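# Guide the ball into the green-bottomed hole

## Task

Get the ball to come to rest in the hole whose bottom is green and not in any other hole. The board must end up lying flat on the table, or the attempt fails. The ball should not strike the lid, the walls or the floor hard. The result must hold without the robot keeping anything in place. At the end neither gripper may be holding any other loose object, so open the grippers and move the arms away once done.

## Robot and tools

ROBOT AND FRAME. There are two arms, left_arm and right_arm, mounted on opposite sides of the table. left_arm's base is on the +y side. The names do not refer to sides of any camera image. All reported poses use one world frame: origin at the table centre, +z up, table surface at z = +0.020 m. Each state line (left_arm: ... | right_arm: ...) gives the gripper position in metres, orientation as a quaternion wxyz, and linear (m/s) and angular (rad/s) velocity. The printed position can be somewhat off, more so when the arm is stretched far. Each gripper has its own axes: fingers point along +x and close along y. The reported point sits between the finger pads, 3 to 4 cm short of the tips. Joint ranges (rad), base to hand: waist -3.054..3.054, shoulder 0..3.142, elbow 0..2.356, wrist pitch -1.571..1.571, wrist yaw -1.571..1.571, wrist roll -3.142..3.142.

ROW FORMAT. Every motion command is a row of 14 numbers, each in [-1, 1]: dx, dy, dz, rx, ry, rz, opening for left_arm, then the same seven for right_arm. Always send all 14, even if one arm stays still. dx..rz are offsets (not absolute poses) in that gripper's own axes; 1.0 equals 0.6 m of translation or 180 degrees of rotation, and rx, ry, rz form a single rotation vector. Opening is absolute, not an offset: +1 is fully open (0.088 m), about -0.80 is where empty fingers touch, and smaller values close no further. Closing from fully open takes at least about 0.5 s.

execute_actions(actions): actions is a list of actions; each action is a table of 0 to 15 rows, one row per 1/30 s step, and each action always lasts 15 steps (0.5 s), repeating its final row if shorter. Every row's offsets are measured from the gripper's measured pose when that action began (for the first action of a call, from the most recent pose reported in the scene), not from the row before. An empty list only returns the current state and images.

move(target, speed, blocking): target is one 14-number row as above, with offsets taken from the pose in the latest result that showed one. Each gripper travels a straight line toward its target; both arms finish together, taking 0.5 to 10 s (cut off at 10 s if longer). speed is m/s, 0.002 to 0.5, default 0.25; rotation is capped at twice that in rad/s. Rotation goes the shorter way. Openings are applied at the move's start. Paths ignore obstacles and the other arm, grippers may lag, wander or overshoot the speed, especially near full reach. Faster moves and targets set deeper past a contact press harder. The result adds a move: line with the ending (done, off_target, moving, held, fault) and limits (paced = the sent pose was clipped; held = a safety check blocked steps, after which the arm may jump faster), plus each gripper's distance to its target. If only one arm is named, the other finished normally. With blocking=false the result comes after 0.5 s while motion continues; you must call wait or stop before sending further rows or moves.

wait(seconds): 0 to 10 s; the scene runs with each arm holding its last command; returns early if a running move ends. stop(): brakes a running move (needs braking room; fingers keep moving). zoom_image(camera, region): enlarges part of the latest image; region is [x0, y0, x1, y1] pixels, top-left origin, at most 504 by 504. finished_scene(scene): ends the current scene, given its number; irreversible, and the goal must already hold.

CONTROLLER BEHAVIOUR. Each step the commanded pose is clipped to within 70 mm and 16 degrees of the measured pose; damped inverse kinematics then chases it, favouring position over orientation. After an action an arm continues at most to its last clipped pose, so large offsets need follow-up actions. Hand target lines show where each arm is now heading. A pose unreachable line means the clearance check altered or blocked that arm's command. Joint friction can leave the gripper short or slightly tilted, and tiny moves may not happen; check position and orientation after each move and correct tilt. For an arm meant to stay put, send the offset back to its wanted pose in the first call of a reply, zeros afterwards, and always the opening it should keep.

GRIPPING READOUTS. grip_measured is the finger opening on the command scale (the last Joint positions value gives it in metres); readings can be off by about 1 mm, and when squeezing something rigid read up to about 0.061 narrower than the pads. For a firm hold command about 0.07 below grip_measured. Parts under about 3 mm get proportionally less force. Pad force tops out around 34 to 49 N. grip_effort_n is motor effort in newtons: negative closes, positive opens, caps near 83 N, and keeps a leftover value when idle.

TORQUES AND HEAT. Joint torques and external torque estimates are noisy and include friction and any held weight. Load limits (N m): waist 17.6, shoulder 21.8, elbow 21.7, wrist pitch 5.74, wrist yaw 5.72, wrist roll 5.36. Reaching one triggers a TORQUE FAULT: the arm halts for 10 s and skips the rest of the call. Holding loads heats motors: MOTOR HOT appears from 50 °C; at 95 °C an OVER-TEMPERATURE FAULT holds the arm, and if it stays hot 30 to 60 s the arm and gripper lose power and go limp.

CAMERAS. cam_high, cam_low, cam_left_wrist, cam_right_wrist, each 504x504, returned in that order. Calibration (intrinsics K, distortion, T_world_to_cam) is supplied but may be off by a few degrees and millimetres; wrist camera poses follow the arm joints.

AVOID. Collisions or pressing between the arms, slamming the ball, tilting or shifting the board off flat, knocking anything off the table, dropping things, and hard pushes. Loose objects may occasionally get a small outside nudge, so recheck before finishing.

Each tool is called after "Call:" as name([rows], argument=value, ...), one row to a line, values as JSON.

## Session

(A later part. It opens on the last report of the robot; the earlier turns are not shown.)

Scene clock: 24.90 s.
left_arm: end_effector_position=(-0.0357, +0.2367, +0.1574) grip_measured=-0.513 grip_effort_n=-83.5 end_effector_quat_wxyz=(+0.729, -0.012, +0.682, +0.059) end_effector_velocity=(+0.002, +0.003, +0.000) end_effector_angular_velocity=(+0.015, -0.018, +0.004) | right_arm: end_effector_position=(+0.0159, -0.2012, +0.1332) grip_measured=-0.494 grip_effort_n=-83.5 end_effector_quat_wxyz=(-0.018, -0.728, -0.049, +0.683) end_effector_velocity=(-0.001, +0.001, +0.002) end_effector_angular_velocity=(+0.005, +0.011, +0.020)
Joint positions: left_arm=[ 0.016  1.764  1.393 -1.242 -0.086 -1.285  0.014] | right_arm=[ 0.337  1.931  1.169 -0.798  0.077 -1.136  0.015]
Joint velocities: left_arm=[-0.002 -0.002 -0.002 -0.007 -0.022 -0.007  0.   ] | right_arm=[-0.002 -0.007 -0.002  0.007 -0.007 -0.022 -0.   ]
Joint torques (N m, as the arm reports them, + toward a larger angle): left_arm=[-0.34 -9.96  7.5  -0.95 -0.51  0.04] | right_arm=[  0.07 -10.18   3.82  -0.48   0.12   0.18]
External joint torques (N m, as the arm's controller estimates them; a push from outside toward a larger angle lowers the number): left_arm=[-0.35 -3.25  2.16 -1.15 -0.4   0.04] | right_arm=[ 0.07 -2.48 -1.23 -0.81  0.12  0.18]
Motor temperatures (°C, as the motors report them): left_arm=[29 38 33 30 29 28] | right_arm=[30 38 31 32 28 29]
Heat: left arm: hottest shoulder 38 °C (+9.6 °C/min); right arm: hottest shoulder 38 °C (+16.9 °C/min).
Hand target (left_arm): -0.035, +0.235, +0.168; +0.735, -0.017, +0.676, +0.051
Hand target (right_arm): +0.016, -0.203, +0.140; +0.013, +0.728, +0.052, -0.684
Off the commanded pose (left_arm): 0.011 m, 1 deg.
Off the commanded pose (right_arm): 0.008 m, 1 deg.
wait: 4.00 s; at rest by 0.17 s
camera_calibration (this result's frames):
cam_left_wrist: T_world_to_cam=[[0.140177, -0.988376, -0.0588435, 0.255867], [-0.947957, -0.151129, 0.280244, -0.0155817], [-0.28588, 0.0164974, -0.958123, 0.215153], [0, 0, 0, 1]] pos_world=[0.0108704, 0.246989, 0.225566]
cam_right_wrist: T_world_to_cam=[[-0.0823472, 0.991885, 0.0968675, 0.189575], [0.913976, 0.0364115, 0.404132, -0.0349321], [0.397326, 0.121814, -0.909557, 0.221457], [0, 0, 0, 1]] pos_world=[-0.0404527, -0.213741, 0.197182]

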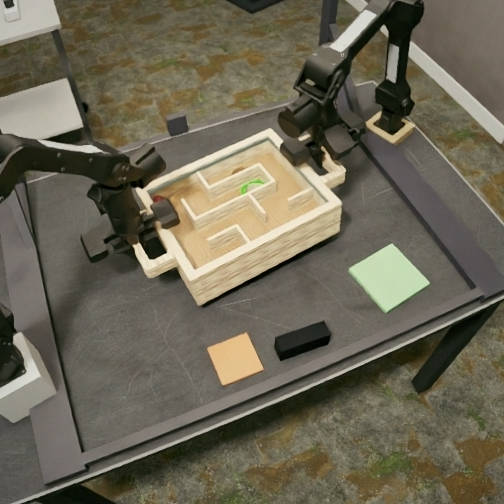

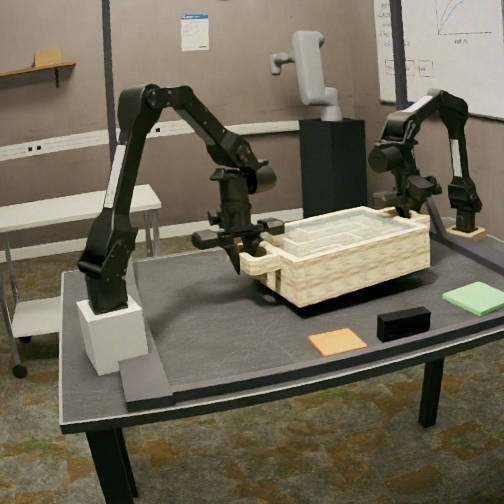

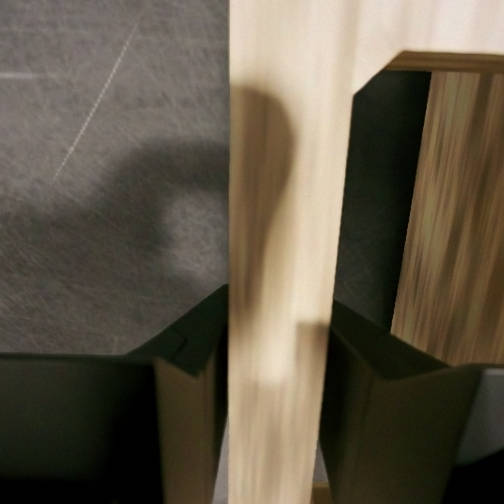

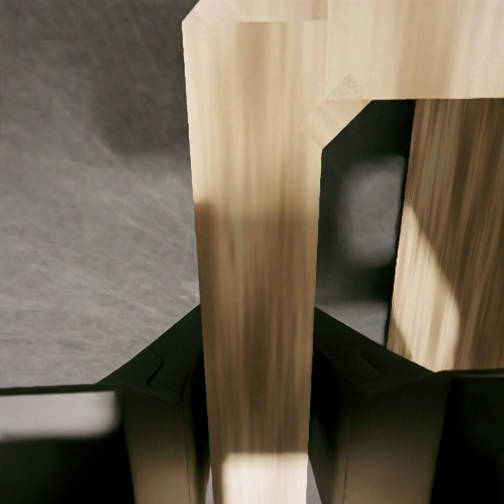

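Call:
move(target=[0.015,0,0,0,-0.004,-0.036,-0.7,-0.055,0,0,0,0,0.028,-0.7], speed=0.03)

Call:
wait(seconds=2.5)

Call:
move(target=[-0.02,0,0,0,0.028,-0.008,-0.7,-0.015,0,0,0,-0.036,0,-0.7], speed=0.03)

Call:
wait(seconds=4)

Scene clock: 28.60 s.
left_arm: end_effector_position=(-0.0359, +0.2351, +0.1387) grip_measured=-0.513 grip_effort_n=-83.5 end_effector_quat_wxyz=(+0.732, -0.043, +0.679, +0.028) end_effector_velocity=(+0.001, +0.003, -0.002) end_effector_angular_velocity=(+0.005, -0.006, +0.010) | right_arm: end_effector_position=(+0.0137, -0.2035, +0.1627) grip_measured=-0.494 grip_effort_n=-83.5 end_effector_quat_wxyz=(-0.048, -0.730, -0.020, +0.681) end_effector_velocity=(+0.003, -0.005, +0.003) end_effector_angular_velocity=(-0.027, -0.007, +0.004)
Joint positions: left_arm=[ 0.025  1.71   1.256 -1.07  -0.062 -1.273  0.014] | right_arm=[ 0.33   1.937  1.306 -1.007  0.043 -1.14   0.015]
Joint velocities: left_arm=[ 0.002 -0.007 -0.017  0.007 -0.007 -0.007 -0.   ] | right_arm=[-0.002 -0.002  0.007 -0.037 -0.007 -0.007 -0.   ]
Joint torques (N m, as the arm reports them, + toward a larger angle): left_arm=[  0.2  -11.6    5.07  -0.27  -0.26   0.27] | right_arm=[-0.26 -7.87  5.68 -0.76 -0.13 -0.03]
External joint torques (N m, as the arm's controller estimates them; a push from outside toward a larger angle lowers the number): left_arm=[ 0.17 -5.22 -0.26 -0.59 -0.16  0.27] | right_arm=[-0.26  0.    0.56 -0.91 -0.1  -0.03]
Motor temperatures (°C, as the motors report them): left_arm=[29 39 33 30 29 28] | right_arm=[30 38 31 32 28 29]
Heat: left arm: hottest shoulder 39 °C (+10.5 °C/min); right arm: hottest shoulder 38 °C (+14.7 °C/min).
Hand target (left_arm): -0.035, +0.237, +0.148; +0.736, -0.050, +0.675, +0.018
Hand target (right_arm): +0.014, -0.203, +0.166; +0.048, +0.730, +0.017, -0.682
Off the commanded pose (left_arm): 0.010 m, 1 deg.
Off the commanded pose (right_arm): 0.004 m, 0 deg.
move: off_target (left_arm)
camera_calibration (this result's frames):
cam_left_wrist: T_world_to_cam=[[0.13691, -0.990087, 0.0313725, 0.240944], [-0.951759, -0.122698, 0.281248, -0.0176715], [-0.27461, -0.0683646, -0.959122, 0.2177], [0, 0, 0, 1]] pos_world=[0.00997601, 0.25127, 0.206212]
cam_right_wrist: T_world_to_cam=[[-0.0803822, 0.996685, 0.012558, 0.20351], [0.910262, 0.0682669, 0.408365, -0.0388997], [0.406154, 0.0442564, -0.912732, 0.234008], [0, 0, 0, 1]] pos_world=[-0.0432758, -0.210536, 0.226916]

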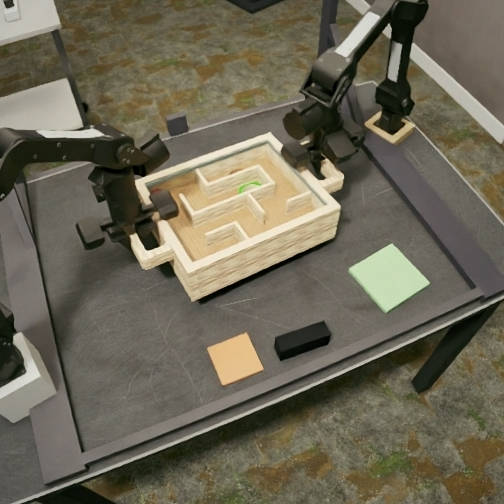

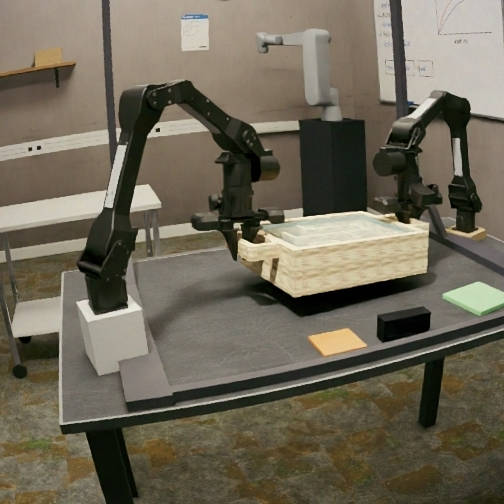

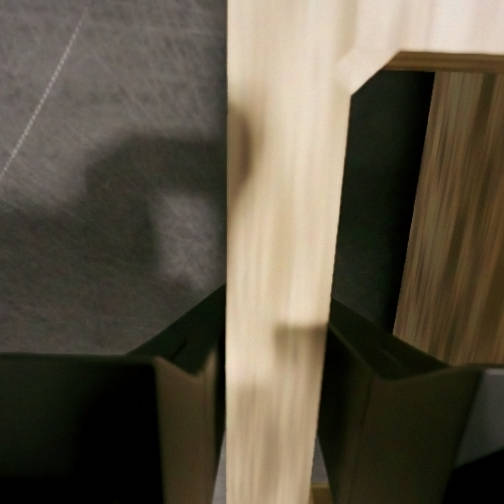

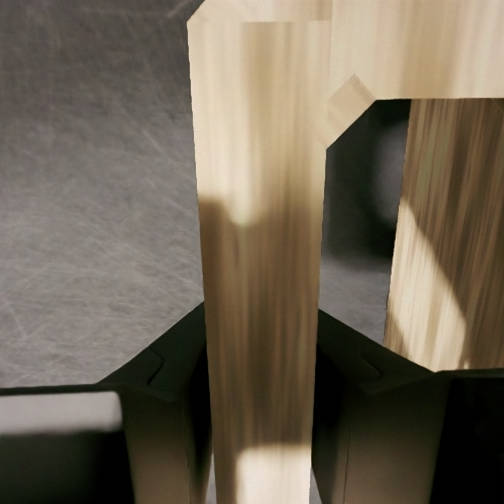

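Scene clock: 31.10 s.
left_arm: end_effector_position=(-0.0358, +0.2351, +0.1385) grip_measured=-0.513 grip_effort_n=-83.5 end_effector_quat_wxyz=(+0.732, -0.044, +0.679, +0.027) end_effector_velocity=(+0.003, +0.002, +0.001) end_effector_angular_velocity=(+0.011, -0.019, -0.004) | right_arm: end_effector_position=(+0.0137, -0.2036, +0.1628) grip_measured=-0.494 grip_effort_n=-83.5 end_effector_quat_wxyz=(-0.048, -0.730, -0.019, +0.681) end_effector_velocity=(+0.002, -0.001, +0.000) end_effector_angular_velocity=(-0.011, +0.003, -0.001)
Joint positions: left_arm=[ 0.025  1.709  1.254 -1.069 -0.062 -1.273  0.014] | right_arm=[ 0.33   1.937  1.307 -1.009  0.043 -1.14   0.015]
Joint velocities: left_arm=[ 0.002 -0.002  0.002 -0.007 -0.022  0.007  0.   ] | right_arm=[-0.007 -0.002 -0.002 -0.007 -0.007 -0.007  0.   ]
Joint torques (N m, as the arm reports them, + toward a larger angle): left_arm=[  0.21 -11.58   5.05  -0.28  -0.26   0.28] | right_arm=[-0.34 -7.9   5.63 -0.75 -0.13 -0.04]
External joint torques (N m, as the arm's controller estimates them; a push from outside toward a larger angle lowers the number): left_arm=[ 0.17 -5.13 -0.39 -0.63 -0.15  0.28] | right_arm=[-0.3  -0.06  0.51 -0.91 -0.11 -0.03]
Motor temperatures (°C, as the motors report them): left_arm=[29 40 33 30 29 28] | right_arm=[30 38 31 32 28 29]
Heat: left arm: hottest shoulder 40 °C (+11.6 °C/min); right arm: hottest shoulder 38 °C (+13.5 °C/min).
Hand target (left_arm): -0.035, +0.237, +0.148; +0.736, -0.050, +0.675, +0.018
Hand target (right_arm): +0.014, -0.203, +0.166; +0.048, +0.730, +0.017, -0.682
Off the commanded pose (left_arm): 0.010 m, 1 deg.
Off the commanded pose (right_arm): 0.003 m, 0 deg.
wait: 2.50 s; at rest by 0.17 s
camera_calibration (this result's frames):
cam_left_wrist: T_world_to_cam=[[0.137272, -0.99001, 0.0322072, 0.240823], [-0.951698, -0.122805, 0.281406, -0.0175553], [-0.27464, -0.0692806, -0.959048, 0.217759], [0, 0, 0, 1]] pos_world=[0.0100398, 0.251348, 0.206025]
cam_right_wrist: T_world_to_cam=[[-0.0803595, 0.996701, 0.0113611, 0.203805], [0.910165, 0.068726, 0.408506, -0.0388769], [0.406377, 0.0431678, -0.912685, 0.233926], [0, 0, 0, 1]] pos_world=[-0.0433002, -0.210559, 0.227067]

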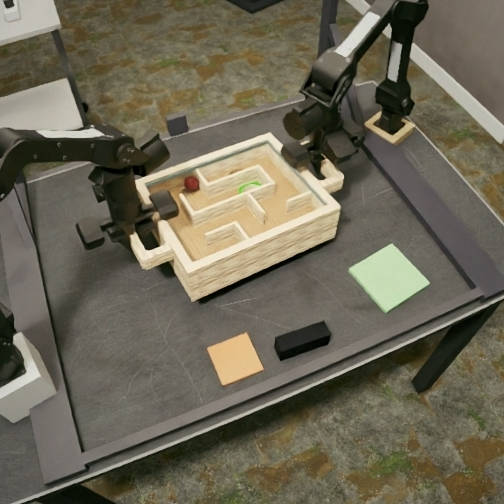

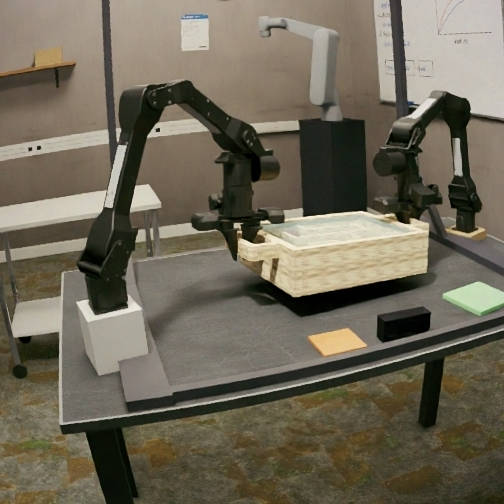

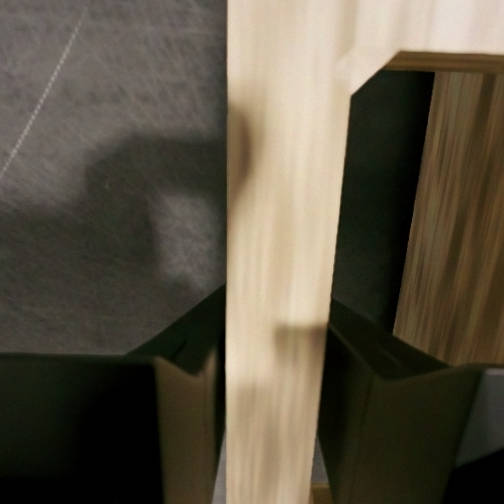

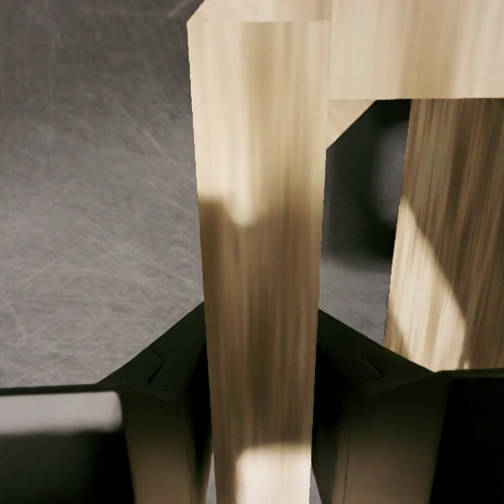

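Scene clock: 33.20 s.
left_arm: end_effector_position=(-0.0388, +0.2374, +0.1407) grip_measured=-0.513 grip_effort_n=-83.5 end_effector_quat_wxyz=(+0.699, -0.048, +0.713, +0.025) end_effector_velocity=(-0.003, +0.005, -0.001) end_effector_angular_velocity=(+0.021, +0.018, +0.010) | right_arm: end_effector_position=(+0.0121, -0.2011, +0.1630) grip_measured=-0.494 grip_effort_n=-83.5 end_effector_quat_wxyz=(-0.054, -0.695, -0.014, +0.717) end_effector_velocity=(+0.002, -0.006, +0.001) end_effector_angular_velocity=(-0.029, +0.010, -0.001)
Joint positions: left_arm=[ 0.064  1.715  1.272 -1.104  0.031 -1.238  0.014] | right_arm=[ 0.288  1.923  1.29  -0.975 -0.052 -1.186  0.015]
Joint velocities: left_arm=[ 0.002  0.002 -0.002 -0.022  0.007 -0.007 -0.   ] | right_arm=[-0.007 -0.007 -0.007 -0.022 -0.022 -0.007  0.   ]
Joint torques (N m, as the arm reports them, + toward a larger angle): left_arm=[ 0.24 -9.41  7.53 -0.73 -0.05  0.22] | right_arm=[ -0.37 -10.67   3.98  -0.5   -0.36   0.06]
External joint torques (N m, as the arm's controller estimates them; a push from outside toward a larger angle lowers the number): left_arm=[ 0.23 -3.06  2.19 -1.04 -0.02  0.22] | right_arm=[-0.36 -2.82 -1.2  -0.71 -0.27  0.07]
Motor temperatures (°C, as the motors report them): left_arm=[29 40 33 30 29 28] | right_arm=[30 39 31 32 28 29]
Heat: left arm: hottest shoulder 40 °C (+10.8 °C/min); right arm: hottest shoulder 39 °C (+14.5 °C/min).
Hand target (left_arm): -0.037, +0.235, +0.150; +0.702, -0.054, +0.710, +0.016
Hand target (right_arm): +0.013, -0.203, +0.171; +0.049, +0.690, +0.016, -0.722
Off the commanded pose (left_arm): 0.010 m, 1 deg.
Off the commanded pose (right_arm): 0.009 m, 1 deg.
move: off_target (left_arm, right_arm)
camera_calibration (this result's frames):
cam_left_wrist: T_world_to_cam=[[0.140513, -0.989519, 0.0333023, 0.243271], [-0.920976, -0.118286, 0.371229, -0.033318], [-0.363399, -0.082833, -0.927944, 0.21459], [0, 0, 0, 1]] pos_world=[0.013114, 0.254555, 0.203395]
cam_right_wrist: T_world_to_cam=[[-0.0782515, 0.996934, -0.000494089, 0.203143], [0.946333, 0.0744356, 0.314506, -0.0216441], [0.313578, 0.024143, -0.949255, 0.237898], [0, 0, 0, 1]] pos_world=[-0.0382208, -0.206652, 0.232733]

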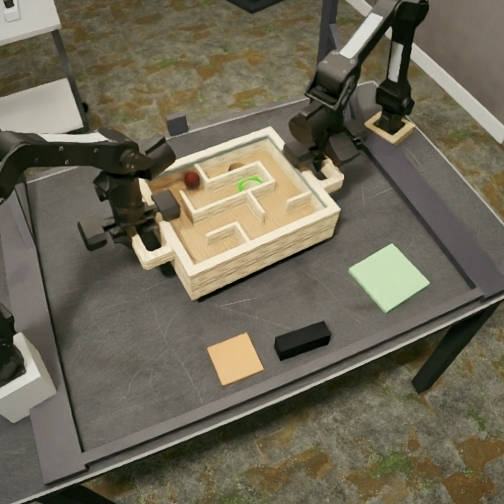

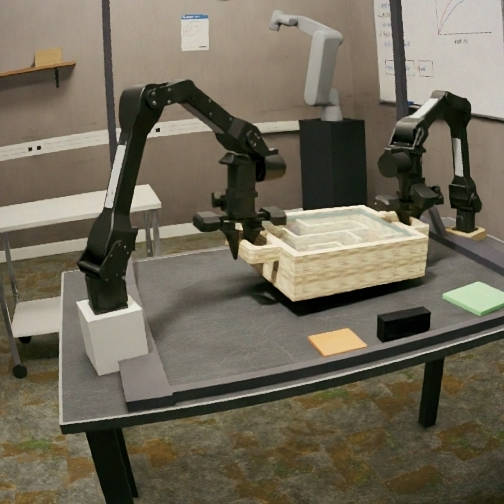

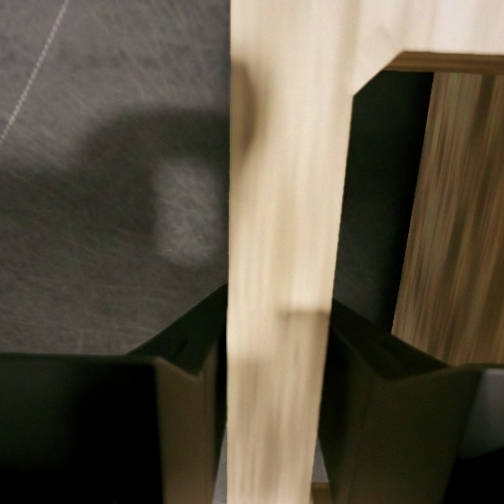

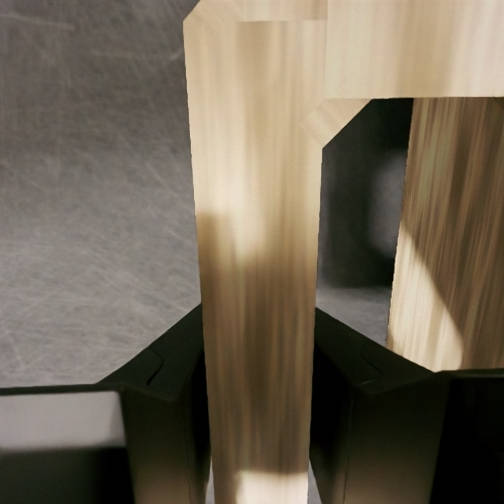

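Scene clock: 37.20 s.
left_arm: end_effector_position=(-0.0390, +0.2374, +0.1408) grip_measured=-0.513 grip_effort_n=-83.5 end_effector_quat_wxyz=(+0.698, -0.048, +0.714, +0.024) end_effector_velocity=(-0.002, +0.004, +0.001) end_effector_angular_velocity=(+0.012, +0.014, -0.005) | right_arm: end_effector_position=(+0.0120, -0.2011, +0.1632) grip_measured=-0.494 grip_effort_n=-83.5 end_effector_quat_wxyz=(-0.054, -0.694, -0.014, +0.718) end_effector_velocity=(-0.001, -0.003, +0.000) end_effector_angular_velocity=(-0.016, +0.016, +0.004)
Joint positions: left_arm=[ 0.064  1.715  1.272 -1.106  0.033 -1.237  0.014] | right_arm=[ 0.288  1.923  1.289 -0.974 -0.053 -1.186  0.015]
Joint velocities: left_arm=[ 0.002 -0.002  0.002 -0.022  0.007  0.007  0.   ] | right_arm=[-0.002 -0.002 -0.002 -0.007 -0.022 -0.007 -0.   ]
Joint torques (N m, as the arm reports them, + toward a larger angle): left_arm=[ 0.21 -9.4   7.45 -0.67 -0.1   0.22] | right_arm=[ -0.26 -10.64   3.99  -0.58  -0.34   0.05]
External joint torques (N m, as the arm's controller estimates them; a push from outside toward a larger angle lowers the number): left_arm=[ 0.22 -2.92  2.03 -0.97 -0.07  0.22] | right_arm=[-0.32 -2.85 -1.2  -0.81 -0.24  0.05]
Motor temperatures (°C, as the motors report them): left_arm=[29 40 34 30 29 28] | right_arm=[30 40 31 32 28 29]
Heat: left arm: hottest shoulder 40 °C (+9.7 °C/min); right arm: hottest shoulder 40 °C (+14.5 °C/min).
Hand target (left_arm): -0.037, +0.235, +0.150; +0.702, -0.054, +0.710, +0.016
Hand target (right_arm): +0.013, -0.203, +0.172; +0.049, +0.690, +0.016, -0.721
Off the commanded pose (left_arm): 0.010 m, 1 deg.
Off the commanded pose (right_arm): 0.009 m, 1 deg.
wait: 4.00 s; at rest by 0.17 s
camera_calibration (this result's frames):
cam_left_wrist: T_world_to_cam=[[0.140161, -0.989574, 0.0331454, 0.243379], [-0.920273, -0.117848, 0.373108, -0.0338862], [-0.365312, -0.082798, -0.927196, 0.214421], [0, 0, 0, 1]] pos_world=[0.0130339, 0.254602, 0.203387]
cam_right_wrist: T_world_to_cam=[[-0.0781949, 0.996938, -0.0000277368, 0.203014], [0.946934, 0.0742816, 0.312728, -0.0213171], [0.311772, 0.0244274, -0.949843, 0.238267], [0, 0, 0, 1]] pos_world=[-0.0382245, -0.206629, 0.232988]

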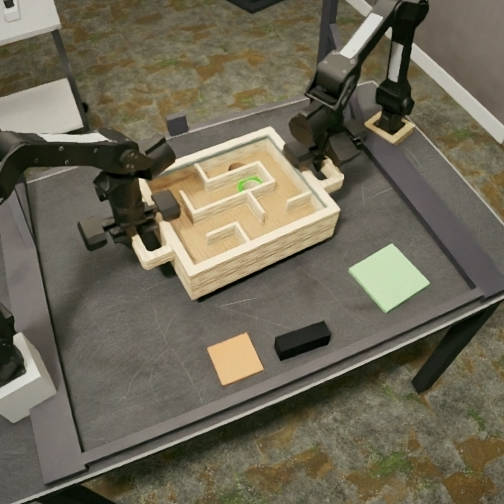

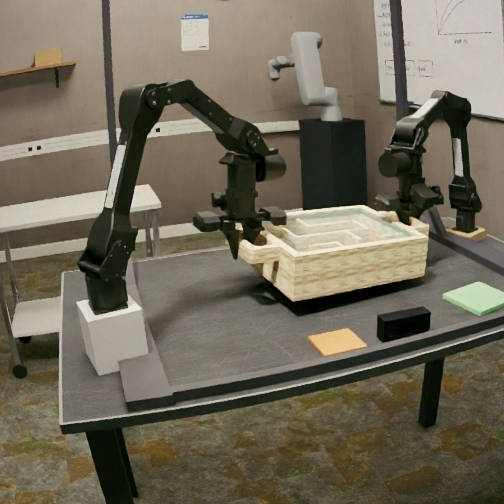

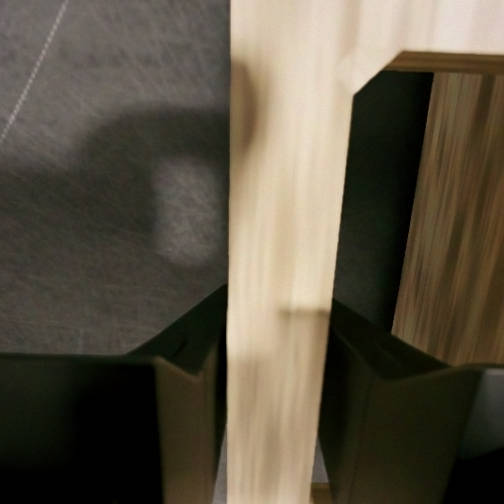

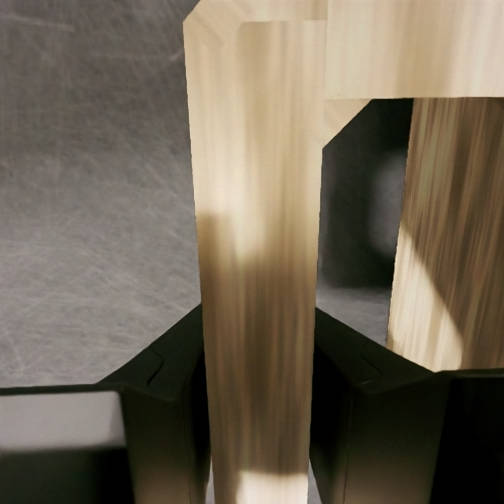

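Call:
move(target=[0.054,0,0,0,-0.01,0.005,-0.7,0.089,0,0,0,0.006,-0.013,-0.7], speed=0.025)

Call:
move(target=[0,0,0,0,0,0,0.2,0,0,0,0,0,0,0.2])

Call:
move(target=[-0.14,0,0,0,0,0,0.2,-0.14,0,0,0,0,0,0.2], speed=0.15)

Scene clock: 41.17 s.
left_arm: end_effector_position=(-0.0401, +0.2364, +0.1090) grip_measured=-0.513 grip_effort_n=-83.5 end_effector_quat_wxyz=(+0.707, -0.041, +0.705, +0.032) end_effector_velocity=(+0.003, +0.004, +0.000) end_effector_angular_velocity=(+0.016, -0.017, +0.010) | right_arm: end_effector_position=(+0.0103, -0.2019, +0.1117) grip_measured=-0.494 grip_effort_n=-83.5 end_effector_quat_wxyz=(-0.037, -0.700, -0.032, +0.713) end_effector_velocity=(+0.004, -0.008, -0.002) end_effector_angular_velocity=(-0.031, -0.009, +0.020)
Joint positions: left_arm=[ 0.044  1.756  1.189 -0.991  0.001 -1.257  0.014] | right_arm=[ 0.309  1.987  1.152 -0.734 -0.02  -1.167  0.015]
Joint velocities: left_arm=[ 0.002 -0.002 -0.002 -0.007 -0.022 -0.007 -0.   ] | right_arm=[-0.002 -0.002 -0.012 -0.022 -0.007 -0.022 -0.   ]
Joint torques (N m, as the arm reports them, + toward a larger angle): left_arm=[-0.06 -8.01  4.46  0.9  -0.21  0.  ] | right_arm=[ 0.17 -7.27  3.89  0.19 -0.17  0.13]
External joint torques (N m, as the arm's controller estimates them; a push from outside toward a larger angle lowers the number): left_arm=[-0.1  -1.5  -0.7   0.62 -0.15  0.  ] | right_arm=[ 0.21  0.48 -0.8  -0.08 -0.1   0.13]
Motor temperatures (°C, as the motors report them): left_arm=[29 40 34 30 29 28] | right_arm=[30 41 31 32 28 29]
Heat: left arm: hottest shoulder 40 °C (+8.7 °C/min); right arm: hottest shoulder 41 °C (+14.6 °C/min).
Hand target (left_arm): -0.040, +0.236, +0.109; +0.709, -0.042, +0.703, +0.031
Hand target (right_arm): +0.010, -0.204, +0.110; +0.039, +0.700, +0.029, -0.712
Off the commanded pose (left_arm): 0.001 m, 0 deg.
Off the commanded pose (right_arm): 0.003 m, 0 deg.
move: done
camera_calibration (this result's frames):
cam_left_wrist: T_world_to_cam=[[0.139729, -0.990067, 0.0155855, 0.245634], [-0.929171, -0.125663, 0.347636, -0.0188498], [-0.342225, -0.0630566, -0.9375, 0.181802], [0, 0, 0, 1]] pos_world=[0.0103801, 0.252289, 0.173164]
cam_right_wrist: T_world_to_cam=[[-0.0802231, 0.995604, 0.0483441, 0.198033], [0.942863, 0.06006, 0.327722, -0.0081105], [0.323378, 0.0718728, -0.943536, 0.198642], [0, 0, 0, 1]] pos_world=[-0.0407026, -0.210952, 0.18051]

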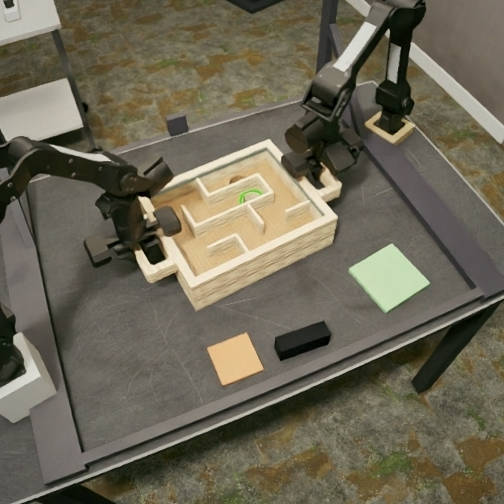

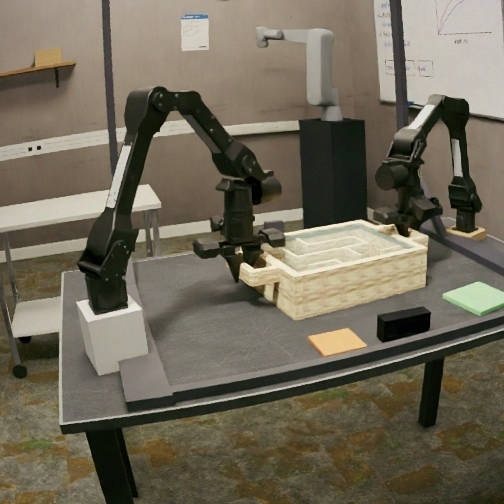

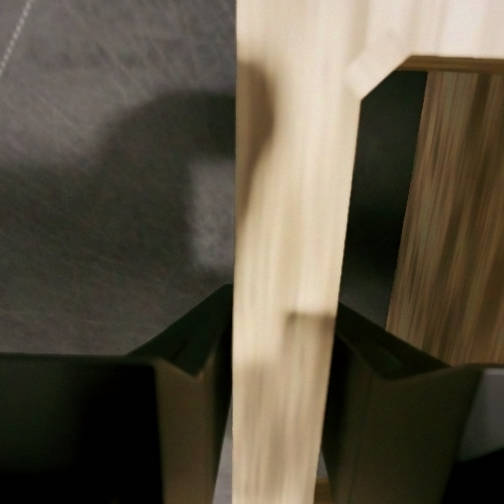

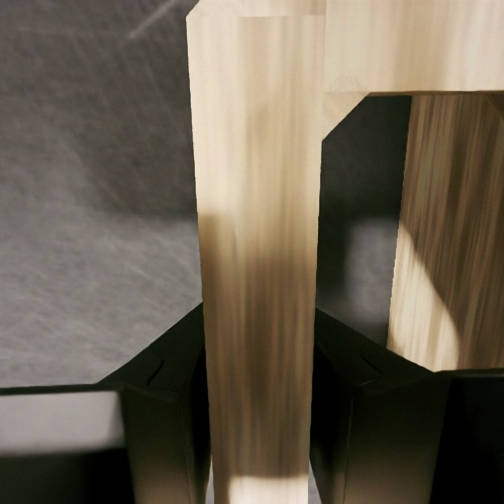

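Scene clock: 41.90 s.
left_arm: end_effector_position=(-0.0401, +0.2363, +0.1090) grip_measured=+0.195 grip_effort_n=16.5 end_effector_quat_wxyz=(+0.708, -0.041, +0.705, +0.031) end_effector_velocity=(-0.001, +0.004, +0.001) end_effector_angular_velocity=(+0.019, +0.000, -0.010) | right_arm: end_effector_position=(+0.0104, -0.2020, +0.1117) grip_measured=+0.195 grip_effort_n=15.6 end_effector_quat_wxyz=(-0.037, -0.700, -0.032, +0.713) end_effector_velocity=(+0.003, -0.002, -0.001) end_effector_angular_velocity=(-0.014, +0.000, -0.015)
Joint positions: left_arm=[ 0.044  1.756  1.189 -0.99   0.001 -1.257  0.049] | right_arm=[ 0.309  1.987  1.152 -0.735 -0.02  -1.166  0.049]
Joint velocities: left_arm=[-0.002 -0.002  0.002 -0.022 -0.007  0.007  0.001] | right_arm=[-0.007  0.002 -0.002 -0.007 -0.007  0.007  0.   ]
Joint torques (N m, as the arm reports them, + toward a larger angle): left_arm=[-0.02 -7.81  4.86  0.33 -0.08  0.03] | right_arm=[-0.08 -7.66  4.05  0.33 -0.09 -0.02]
External joint torques (N m, as the arm's controller estimates them; a push from outside toward a larger angle lowers the number): left_arm=[-0.02 -1.23 -0.37  0.04 -0.02  0.03] | right_arm=[ 0.01  0.07 -0.66  0.05 -0.02 -0.03]
Motor temperatures (°C, as the motors report them): left_arm=[29 40 34 29 29 28] | right_arm=[30 41 31 32 28 29]
Heat: left arm: hottest shoulder 40 °C (+8.6 °C/min); right arm: hottest shoulder 41 °C (+14.3 °C/min).
Hand target (left_arm): -0.040, +0.237, +0.109; +0.707, -0.040, +0.705, +0.032
Hand target (right_arm): +0.010, -0.202, +0.112; +0.037, +0.700, +0.032, -0.713
Off the commanded pose (left_arm): 0.000 m, 0 deg.
Off the commanded pose (right_arm): 0.000 m, 0 deg.
move: done
camera_calibration (this result's frames):
cam_left_wrist: T_world_to_cam=[[0.139724, -0.990056, 0.0163194, 0.245391], [-0.929278, -0.12542, 0.347437, -0.0188471], [-0.341936, -0.0637108, -0.937561, 0.18199], [0, 0, 0, 1]] pos_world=[0.0104276, 0.252182, 0.173171]
cam_right_wrist: T_world_to_cam=[[-0.0798611, 0.995667, 0.0476419, 0.198272], [0.942765, 0.0599219, 0.328031, -0.00823857], [0.323755, 0.071112, -0.943465, 0.198461], [0, 0, 0, 1]] pos_world=[-0.0406514, -0.211032, 0.180497]

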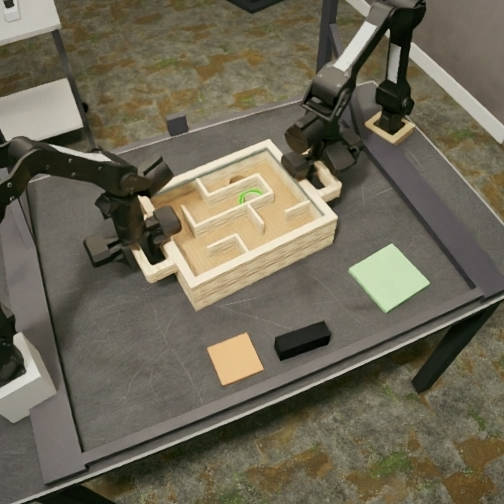

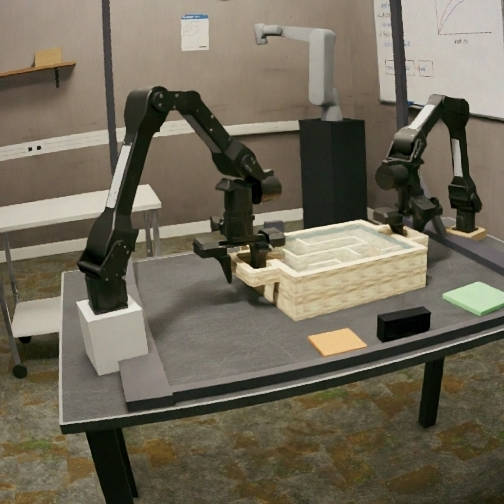

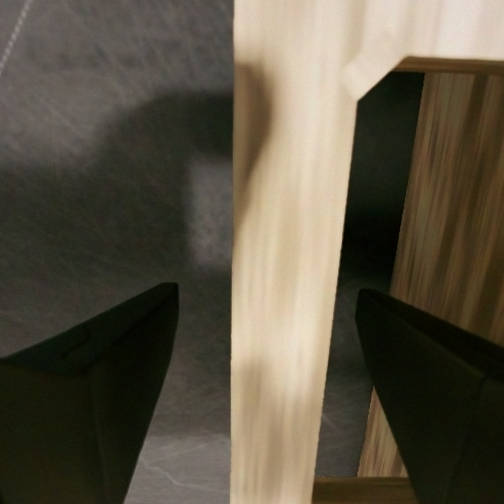

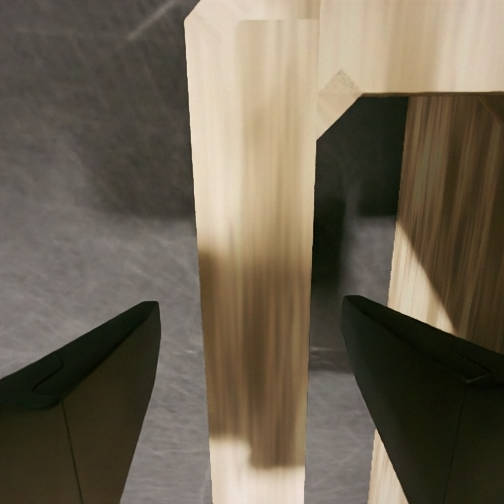

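Scene clock: 43.00 s.
left_arm: end_effector_position=(-0.0412, +0.2388, +0.1879) grip_measured=+0.197 grip_effort_n=16.0 end_effector_quat_wxyz=(+0.706, -0.036, +0.707, +0.036) end_effector_velocity=(-0.003, +0.003, -0.000) end_effector_angular_velocity=(+0.017, +0.016, +0.005) | right_arm: end_effector_position=(+0.0122, -0.2042, +0.1901) grip_measured=+0.197 grip_effort_n=15.6 end_effector_quat_wxyz=(-0.043, -0.702, -0.027, +0.710) end_effector_velocity=(+0.006, -0.008, +0.003) end_effector_angular_velocity=(-0.040, -0.013, +0.015)
Joint positions: left_arm=[ 0.044  1.707  1.451 -1.316  0.001 -1.257  0.049] | right_arm=[ 0.307  1.861  1.321 -1.045 -0.02  -1.169  0.049]
Joint velocities: left_arm=[-0.002  0.002  0.002 -0.022  0.007 -0.007 -0.   ] | right_arm=[-0.007 -0.007  0.002 -0.051 -0.007 -0.022 -0.   ]
Joint torques (N m, as the arm reports them, + toward a larger angle): left_arm=[ 0.02 -8.43  6.36  0.19 -0.07  0.04] | right_arm=[-0.41 -8.49  5.5   0.11 -0.11 -0.14]
External joint torques (N m, as the arm's controller estimates them; a push from outside toward a larger angle lowers the number): left_arm=[ 0.04 -2.1   1.01 -0.06 -0.02  0.04] | right_arm=[-0.43 -0.96  0.18 -0.12 -0.04 -0.13]
Motor temperatures (°C, as the motors report them): left_arm=[29 41 34 29 29 28] | right_arm=[30 41 31 32 28 29]
Heat: left arm: hottest shoulder 41 °C (+9.8 °C/min); right arm: hottest shoulder 41 °C (+14.0 °C/min).
Hand target (left_arm): -0.040, +0.237, +0.193; +0.708, -0.041, +0.705, +0.031
Hand target (right_arm): +0.012, -0.202, +0.195; +0.037, +0.700, +0.032, -0.713
Off the commanded pose (left_arm): 0.005 m, 1 deg.
Off the commanded pose (right_arm): 0.006 m, 1 deg.
move: done
camera_calibration (this result's frames):
cam_left_wrist: T_world_to_cam=[[0.13978, -0.990181, 0.00200604, 0.249413], [-0.927176, -0.130174, 0.351283, -0.0464672], [-0.347572, -0.0509621, -0.936267, 0.252239], [0, 0, 0, 1]] pos_world=[0.00972537, 0.25377, 0.251986]
cam_right_wrist: T_world_to_cam=[[-0.0813097, 0.99614, 0.0330707, 0.199749], [0.940154, 0.0656393, 0.334367, -0.0355145], [0.330906, 0.0582788, -0.941863, 0.268996], [0, 0, 0, 1]] pos_world=[-0.0393816, -0.212324, 0.258626]

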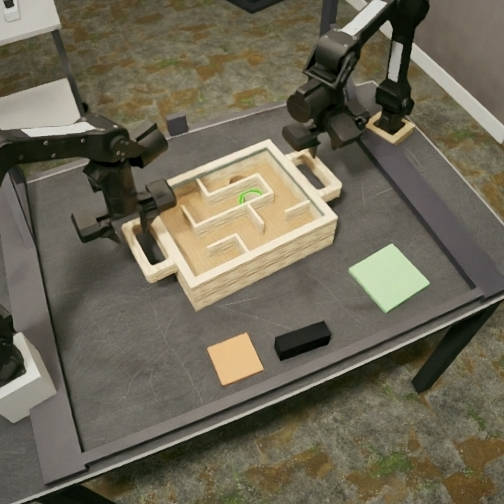

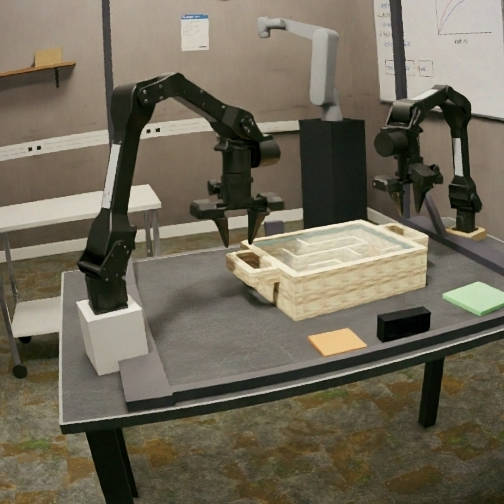

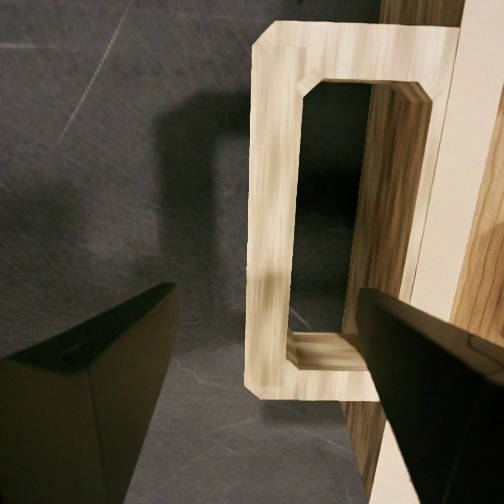

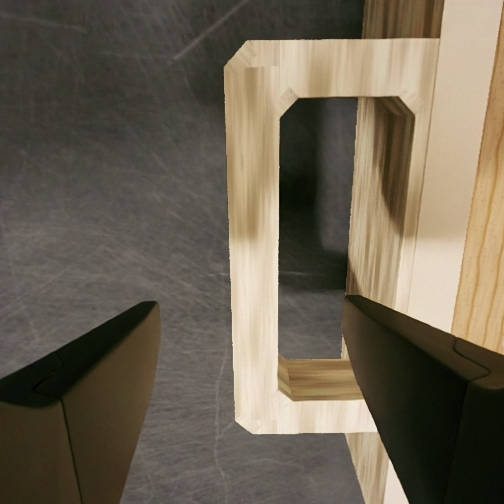

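Call:
finished_scene(scene=2)

The scene is finished: the task was done.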